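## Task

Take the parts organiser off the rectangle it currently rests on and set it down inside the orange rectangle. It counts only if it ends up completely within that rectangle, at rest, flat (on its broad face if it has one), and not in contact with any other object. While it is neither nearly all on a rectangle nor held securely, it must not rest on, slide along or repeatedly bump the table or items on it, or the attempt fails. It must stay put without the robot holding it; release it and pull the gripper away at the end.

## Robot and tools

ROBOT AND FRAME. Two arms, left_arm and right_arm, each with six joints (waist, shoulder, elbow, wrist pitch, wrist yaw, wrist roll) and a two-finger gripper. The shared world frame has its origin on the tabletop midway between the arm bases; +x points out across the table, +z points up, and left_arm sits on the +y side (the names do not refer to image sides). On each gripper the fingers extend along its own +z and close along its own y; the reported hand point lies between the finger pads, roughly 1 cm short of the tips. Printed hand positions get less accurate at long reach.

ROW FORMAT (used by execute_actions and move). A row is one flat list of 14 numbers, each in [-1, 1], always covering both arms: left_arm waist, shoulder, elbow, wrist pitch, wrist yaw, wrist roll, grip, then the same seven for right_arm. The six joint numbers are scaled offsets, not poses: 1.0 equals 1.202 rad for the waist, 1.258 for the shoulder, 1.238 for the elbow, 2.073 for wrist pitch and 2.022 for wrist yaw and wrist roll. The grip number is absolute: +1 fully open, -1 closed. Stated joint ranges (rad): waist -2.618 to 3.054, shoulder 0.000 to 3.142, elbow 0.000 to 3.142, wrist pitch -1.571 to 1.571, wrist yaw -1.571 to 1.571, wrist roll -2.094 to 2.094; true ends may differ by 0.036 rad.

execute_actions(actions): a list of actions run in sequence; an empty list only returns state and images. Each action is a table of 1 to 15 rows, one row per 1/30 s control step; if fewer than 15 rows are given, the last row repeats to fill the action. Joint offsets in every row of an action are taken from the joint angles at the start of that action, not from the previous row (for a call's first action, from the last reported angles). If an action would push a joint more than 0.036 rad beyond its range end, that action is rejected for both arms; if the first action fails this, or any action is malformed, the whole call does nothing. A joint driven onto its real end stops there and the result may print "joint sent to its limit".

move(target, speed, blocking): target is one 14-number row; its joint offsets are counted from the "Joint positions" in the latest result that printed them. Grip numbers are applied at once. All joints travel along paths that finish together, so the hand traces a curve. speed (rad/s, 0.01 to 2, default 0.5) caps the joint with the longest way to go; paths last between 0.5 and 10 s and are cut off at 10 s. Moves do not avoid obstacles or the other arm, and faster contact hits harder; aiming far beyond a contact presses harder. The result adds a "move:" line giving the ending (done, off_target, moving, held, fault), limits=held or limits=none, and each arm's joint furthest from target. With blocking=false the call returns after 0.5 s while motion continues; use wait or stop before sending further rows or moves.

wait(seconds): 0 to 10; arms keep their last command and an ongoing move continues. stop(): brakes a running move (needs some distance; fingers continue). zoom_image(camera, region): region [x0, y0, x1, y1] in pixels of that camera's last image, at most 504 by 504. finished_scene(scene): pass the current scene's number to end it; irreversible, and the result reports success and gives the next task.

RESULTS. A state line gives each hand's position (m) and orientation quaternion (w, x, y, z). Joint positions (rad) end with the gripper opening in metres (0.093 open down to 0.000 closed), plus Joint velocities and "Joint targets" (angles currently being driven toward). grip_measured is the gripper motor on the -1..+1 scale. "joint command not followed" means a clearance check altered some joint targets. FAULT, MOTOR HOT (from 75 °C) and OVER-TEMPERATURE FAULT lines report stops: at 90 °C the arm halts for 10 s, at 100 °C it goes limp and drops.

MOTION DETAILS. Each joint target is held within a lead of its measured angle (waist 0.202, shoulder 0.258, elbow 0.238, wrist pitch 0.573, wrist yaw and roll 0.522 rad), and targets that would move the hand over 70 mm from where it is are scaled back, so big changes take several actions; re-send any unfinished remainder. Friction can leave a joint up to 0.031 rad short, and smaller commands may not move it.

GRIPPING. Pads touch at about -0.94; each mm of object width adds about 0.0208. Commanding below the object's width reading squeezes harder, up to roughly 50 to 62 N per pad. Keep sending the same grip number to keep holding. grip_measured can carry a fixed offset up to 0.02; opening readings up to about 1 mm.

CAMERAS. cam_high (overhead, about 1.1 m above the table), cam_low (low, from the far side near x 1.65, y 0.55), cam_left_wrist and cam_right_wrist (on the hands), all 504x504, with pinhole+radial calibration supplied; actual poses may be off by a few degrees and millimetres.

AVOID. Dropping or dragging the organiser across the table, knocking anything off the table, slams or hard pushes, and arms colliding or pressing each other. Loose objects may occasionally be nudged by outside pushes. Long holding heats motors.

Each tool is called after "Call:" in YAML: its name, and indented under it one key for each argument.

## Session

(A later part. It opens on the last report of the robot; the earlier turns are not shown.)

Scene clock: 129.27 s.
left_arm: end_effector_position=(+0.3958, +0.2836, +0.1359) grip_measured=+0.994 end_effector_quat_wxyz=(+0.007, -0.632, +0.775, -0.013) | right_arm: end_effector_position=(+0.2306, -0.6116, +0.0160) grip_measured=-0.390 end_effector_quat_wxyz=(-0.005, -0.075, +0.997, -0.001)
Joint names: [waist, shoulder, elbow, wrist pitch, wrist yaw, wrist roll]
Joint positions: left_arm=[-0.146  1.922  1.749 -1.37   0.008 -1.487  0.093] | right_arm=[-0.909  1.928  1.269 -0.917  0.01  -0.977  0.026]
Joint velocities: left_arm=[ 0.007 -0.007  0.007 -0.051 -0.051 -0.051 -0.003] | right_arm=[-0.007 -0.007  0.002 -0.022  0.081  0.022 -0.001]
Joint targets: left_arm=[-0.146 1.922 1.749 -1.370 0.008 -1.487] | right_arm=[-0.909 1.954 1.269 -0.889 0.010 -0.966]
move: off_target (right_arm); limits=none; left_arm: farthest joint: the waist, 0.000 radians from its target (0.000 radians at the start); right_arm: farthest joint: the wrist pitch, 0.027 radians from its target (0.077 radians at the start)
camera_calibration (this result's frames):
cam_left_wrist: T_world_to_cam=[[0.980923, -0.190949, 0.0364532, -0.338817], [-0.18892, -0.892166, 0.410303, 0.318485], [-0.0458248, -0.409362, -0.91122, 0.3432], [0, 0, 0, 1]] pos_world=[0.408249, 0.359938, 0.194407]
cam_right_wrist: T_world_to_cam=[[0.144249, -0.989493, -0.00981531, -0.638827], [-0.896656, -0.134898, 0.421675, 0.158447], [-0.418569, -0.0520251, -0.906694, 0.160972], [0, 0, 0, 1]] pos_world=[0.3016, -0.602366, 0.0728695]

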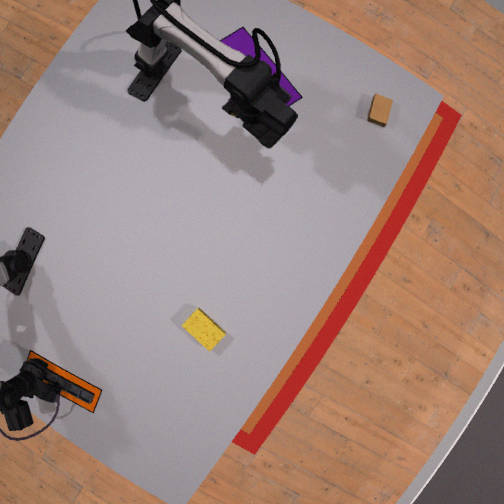

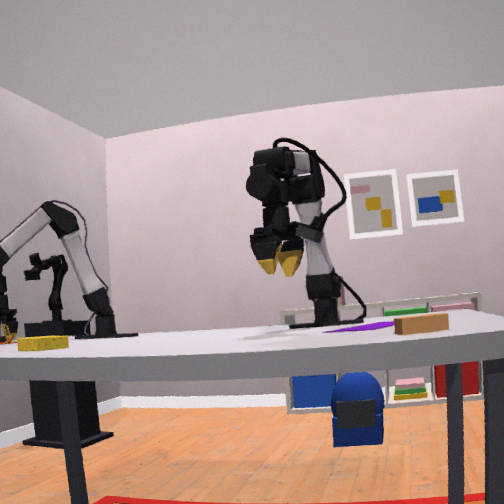

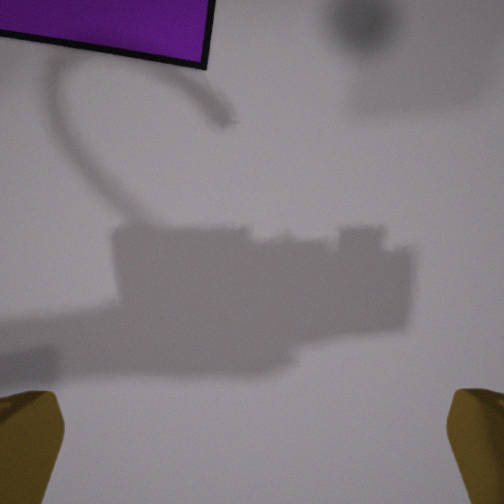

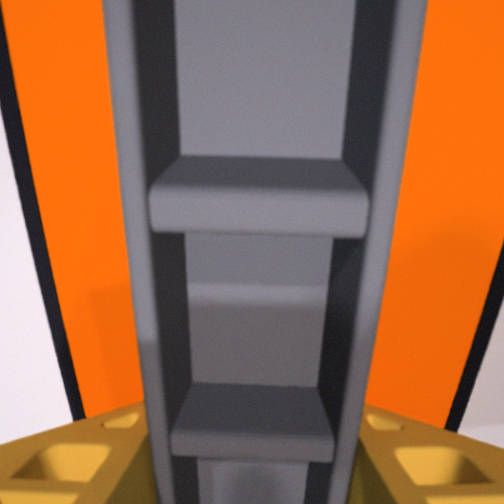

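Centered and probably near the table. Release and lift.

Call:
move:
  target: [0,0,0,0,0,0,1,0,0.028,0,0.014,0,0,-0.6]
  speed: 0.06

Call:
move:
  target: [0,0,0,0,0,0,1,0,0,0,0,0,0,0.4]

Call:
move:
  target: [0,0,0,0,0,0,1,0,-0.1,0.22,-0.19,0,0,0.4]
  speed: 0.6

Call:
move:
  target: [0,0,0,0,0,0,1,0.6,-0.1,0,-0.05,0,0,1]
  speed: 1

Scene clock: 133.73 s.
left_arm: end_effector_position=(+0.3958, +0.2836, +0.1359) grip_measured=+0.994 end_effector_quat_wxyz=(+0.007, -0.632, +0.775, -0.013) | right_arm: end_effector_position=(+0.2306, -0.6116, +0.0160) grip_measured=-0.390 end_effector_quat_wxyz=(-0.005, -0.075, +0.997, -0.001)
Joint names: [waist, shoulder, elbow, wrist pitch, wrist yaw, wrist roll]
Joint positions: left_arm=[-0.146  1.922  1.749 -1.37   0.008 -1.487  0.093] | right_arm=[-0.909  1.928  1.269 -0.917  0.01  -0.976  0.026]
Joint velocities: left_arm=[-0.002 -0.007 -0.017  0.007  0.007 -0.051 -0.001] | right_arm=[-0.002  0.007 -0.017  0.037 -0.051 -0.051 -0.001]
Joint targets: left_arm=[-0.146 1.922 1.749 -1.370 0.008 -1.487] | right_arm=[-0.909 1.963 1.269 -0.888 0.010 -0.977]
move: off_target (right_arm); limits=none; left_arm: farthest joint: the waist, 0.000 radians from its target (0.000 radians at the start); right_arm: farthest joint: the shoulder, 0.036 radians from its target (0.036 radians at the start)
camera_calibration (this result's frames):
cam_left_wrist: T_world_to_cam=[[0.980923, -0.190949, 0.0364532, -0.338817], [-0.18892, -0.892166, 0.410303, 0.318485], [-0.0458248, -0.409362, -0.91122, 0.3432], [0, 0, 0, 1]] pos_world=[0.408249, 0.359938, 0.194407]
cam_right_wrist: T_world_to_cam=[[0.143871, -0.989548, -0.00981131, -0.638773], [-0.896708, -0.134554, 0.421674, 0.158669], [-0.418587, -0.051869, -0.906694, 0.161072], [0, 0, 0, 1]] pos_world=[0.301604, -0.602393, 0.0728695]

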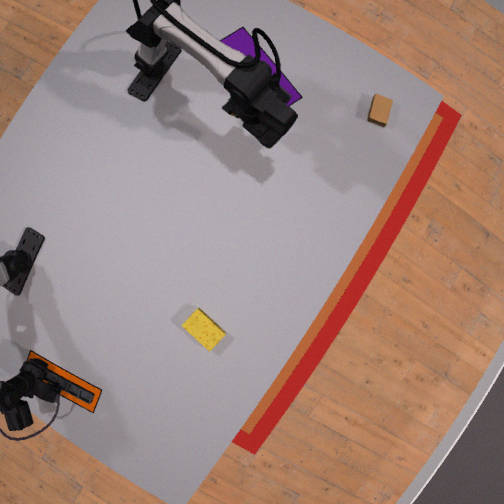

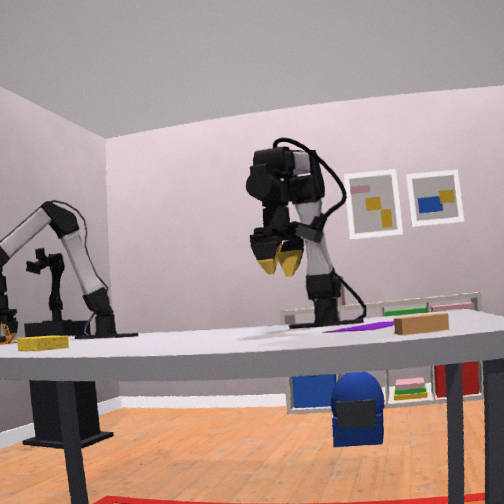

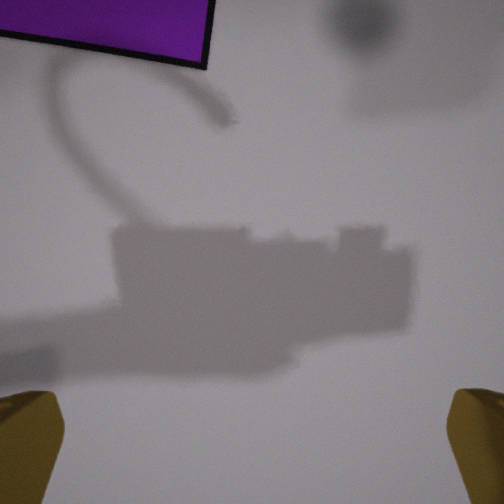

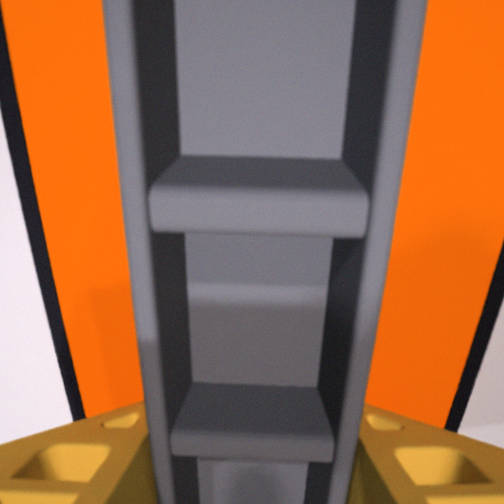

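Scene clock: 134.23 s.
left_arm: end_effector_position=(+0.3958, +0.2836, +0.1359) grip_measured=+0.994 end_effector_quat_wxyz=(+0.007, -0.632, +0.775, -0.013) | right_arm: end_effector_position=(+0.2289, -0.6067, +0.0167) grip_measured=+0.398 end_effector_quat_wxyz=(-0.007, -0.075, +0.997, +0.009)
Joint names: [waist, shoulder, elbow, wrist pitch, wrist yaw, wrist roll]
Joint positions: left_arm=[-0.146  1.922  1.749 -1.37   0.008 -1.487  0.093] | right_arm=[-0.909  1.926  1.269 -0.937 -0.001 -0.976  0.064]
Joint velocities: left_arm=[ 0.002 -0.007  0.002 -0.081  0.022 -0.007  0.   ] | right_arm=[ 0.017  0.002  0.007  0.066 -0.037  0.007 -0.   ]
Joint targets: left_arm=[-0.146 1.922 1.749 -1.370 0.008 -1.487] | right_arm=[-0.910 1.928 1.269 -0.917 0.010 -0.976]
move: done; limits=none; left_arm: farthest joint: the waist, 0.000 radians from its target (0.000 radians at the start); right_arm: farthest joint: the wrist pitch, 0.020 radians from its target (0.000 radians at the start)
camera_calibration (this result's frames):
cam_left_wrist: T_world_to_cam=[[0.980923, -0.190949, 0.0364532, -0.338817], [-0.18892, -0.892166, 0.410303, 0.318485], [-0.0458248, -0.409362, -0.91122, 0.3432], [0, 0, 0, 1]] pos_world=[0.408249, 0.359938, 0.194407]
cam_right_wrist: T_world_to_cam=[[0.144383, -0.989021, -0.0314801, -0.633037], [-0.894712, -0.144072, 0.422769, 0.151286], [-0.422663, -0.032875, -0.90569, 0.173666], [0, 0, 0, 1]] pos_world=[0.30016, -0.598582, 0.0734008]

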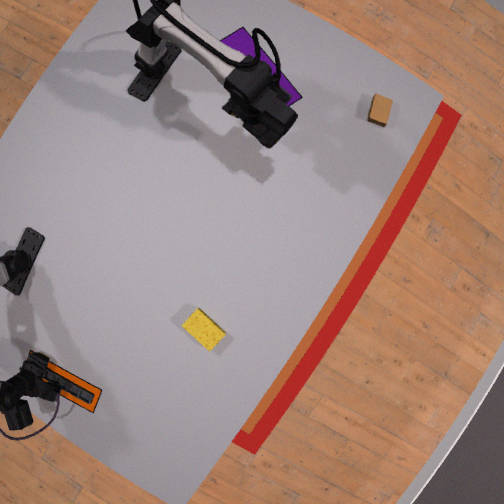

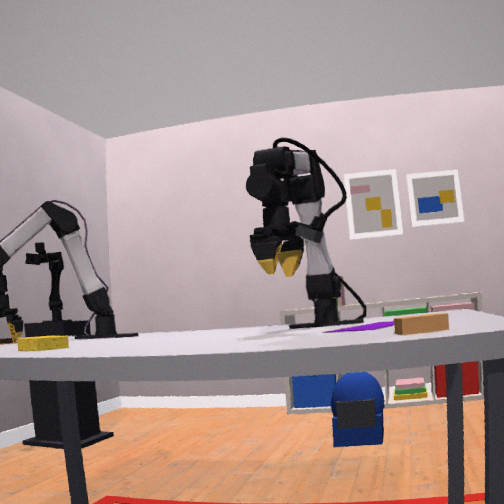

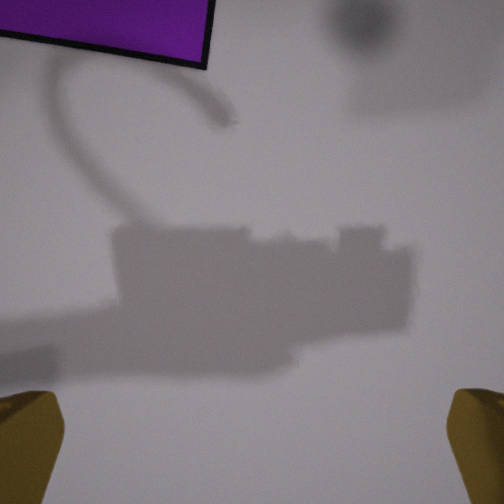

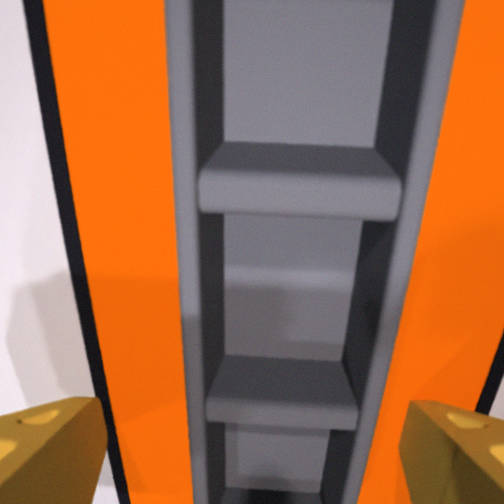

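Scene clock: 135.70 s.
left_arm: end_effector_position=(+0.3958, +0.2836, +0.1359) grip_measured=+0.994 end_effector_quat_wxyz=(+0.007, -0.632, +0.775, -0.013) | right_arm: end_effector_position=(+0.2226, -0.5995, +0.1161) grip_measured=+0.399 end_effector_quat_wxyz=(-0.009, -0.075, +0.997, +0.014)
Joint names: [waist, shoulder, elbow, wrist pitch, wrist yaw, wrist roll]
Joint positions: left_arm=[-0.146  1.922  1.749 -1.37   0.008 -1.487  0.093] | right_arm=[-0.909  1.814  1.528 -1.319 -0.002 -0.976  0.064]
Joint velocities: left_arm=[-0.007 -0.002 -0.002  0.037 -0.007  0.007  0.   ] | right_arm=[-0.007  0.002  0.002  0.037  0.007 -0.022  0.   ]
Joint targets: left_arm=[-0.146 1.922 1.749 -1.370 0.008 -1.487] | right_arm=[-0.909 1.800 1.542 -1.331 -0.002 -0.976]
move: done; limits=none; left_arm: farthest joint: the waist, 0.000 radians from its target (0.000 radians at the start); right_arm: farthest joint: the shoulder, 0.013 radians from its target (0.126 radians at the start)
camera_calibration (this result's frames):
cam_left_wrist: T_world_to_cam=[[0.980923, -0.190949, 0.0364532, -0.338817], [-0.18892, -0.892166, 0.410303, 0.318485], [-0.0458248, -0.409362, -0.91122, 0.3432], [0, 0, 0, 1]] pos_world=[0.408249, 0.359938, 0.194407]
cam_right_wrist: T_world_to_cam=[[0.14413, -0.988725, -0.0406218, -0.620677], [-0.892108, -0.14759, 0.427037, 0.101473], [-0.428217, -0.0253097, -0.903321, 0.266772], [0, 0, 0, 1]] pos_world=[0.294219, -0.59195, 0.172435]

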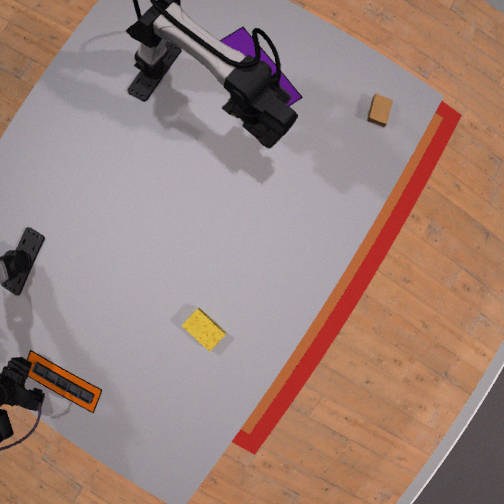

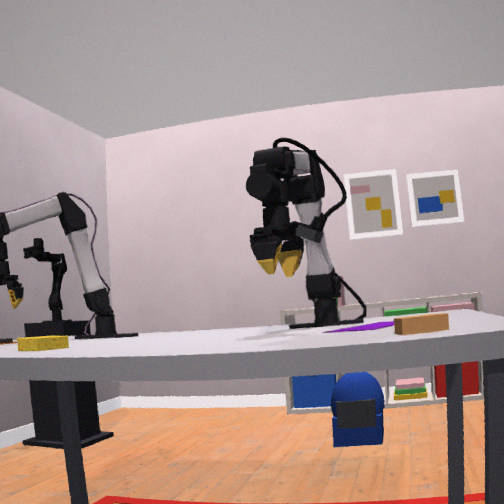

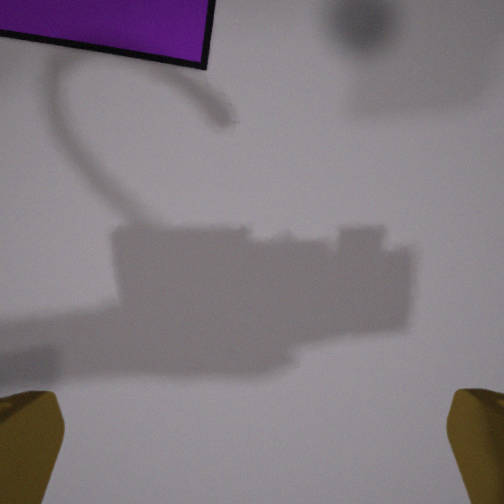

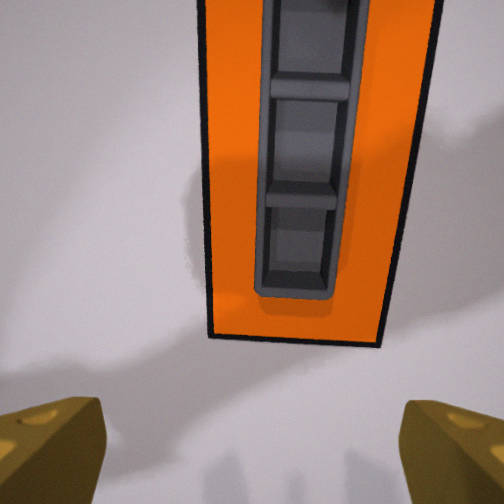

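Scene clock: 137.07 s.
left_arm: end_effector_position=(+0.3958, +0.2836, +0.1359) grip_measured=+0.994 end_effector_quat_wxyz=(+0.007, -0.632, +0.775, -0.013) | right_arm: end_effector_position=(+0.3021, -0.3894, +0.1479) grip_measured=+1.000 end_effector_quat_wxyz=(-0.007, -0.423, +0.906, +0.006)
Joint names: [waist, shoulder, elbow, wrist pitch, wrist yaw, wrist roll]
Joint positions: left_arm=[-0.146  1.922  1.749 -1.37   0.008 -1.487  0.093] | right_arm=[-0.185  1.708  1.528 -1.41  -0.004 -0.976  0.093]
Joint velocities: left_arm=[ 0.002  0.002 -0.012 -0.037  0.051 -0.022 -0.002] | right_arm=[-0.002  0.007 -0.012 -0.066  0.037 -0.066  0.   ]
Joint targets: left_arm=[-0.146 1.922 1.749 -1.370 0.008 -1.487] | right_arm=[-0.188 1.688 1.528 -1.423 -0.003 -0.976]
move: done; limits=none; left_arm: farthest joint: the waist, 0.000 radians from its target (0.000 radians at the start); right_arm: farthest joint: the shoulder, 0.020 radians from its target (0.125 radians at the start)
camera_calibration (this result's frames):
cam_left_wrist: T_world_to_cam=[[0.980923, -0.190949, 0.0364532, -0.338817], [-0.18892, -0.892166, 0.410303, 0.318485], [-0.0458248, -0.409362, -0.91122, 0.3432], [0, 0, 0, 1]] pos_world=[0.408249, 0.359938, 0.194407]
cam_right_wrist: T_world_to_cam=[[0.763399, -0.645248, -0.0296233, -0.478037], [-0.576554, -0.701368, 0.419127, -0.11996], [-0.291218, -0.302882, -0.907444, 0.186019], [0, 0, 0, 1]] pos_world=[0.349941, -0.336247, 0.204919]

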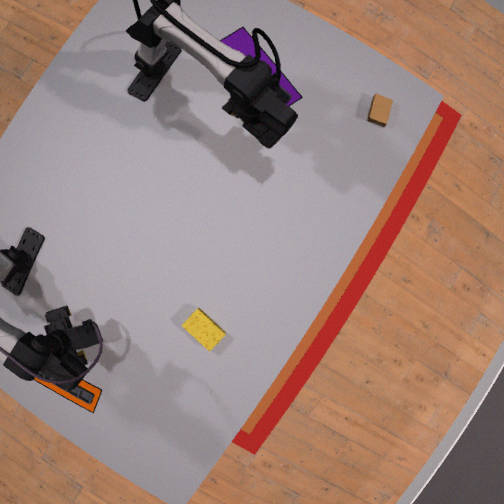

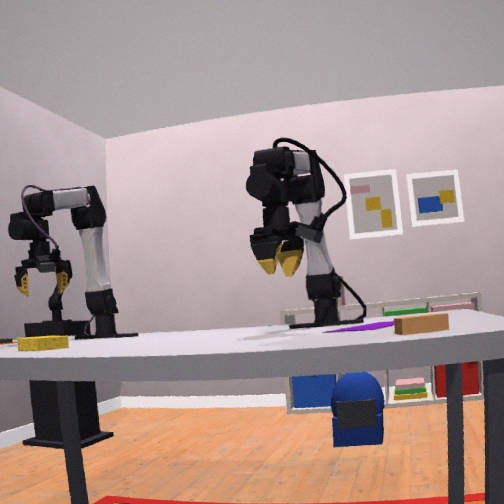

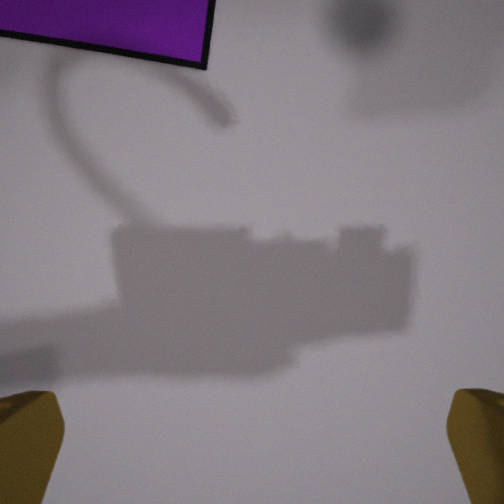

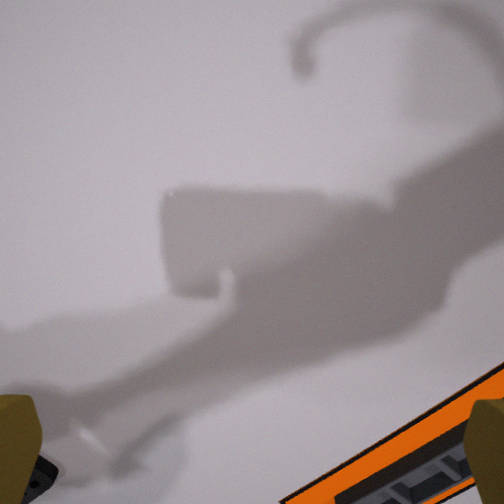

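Call:
finished_scene:
  scene: 1

The scene is finished: the task was done.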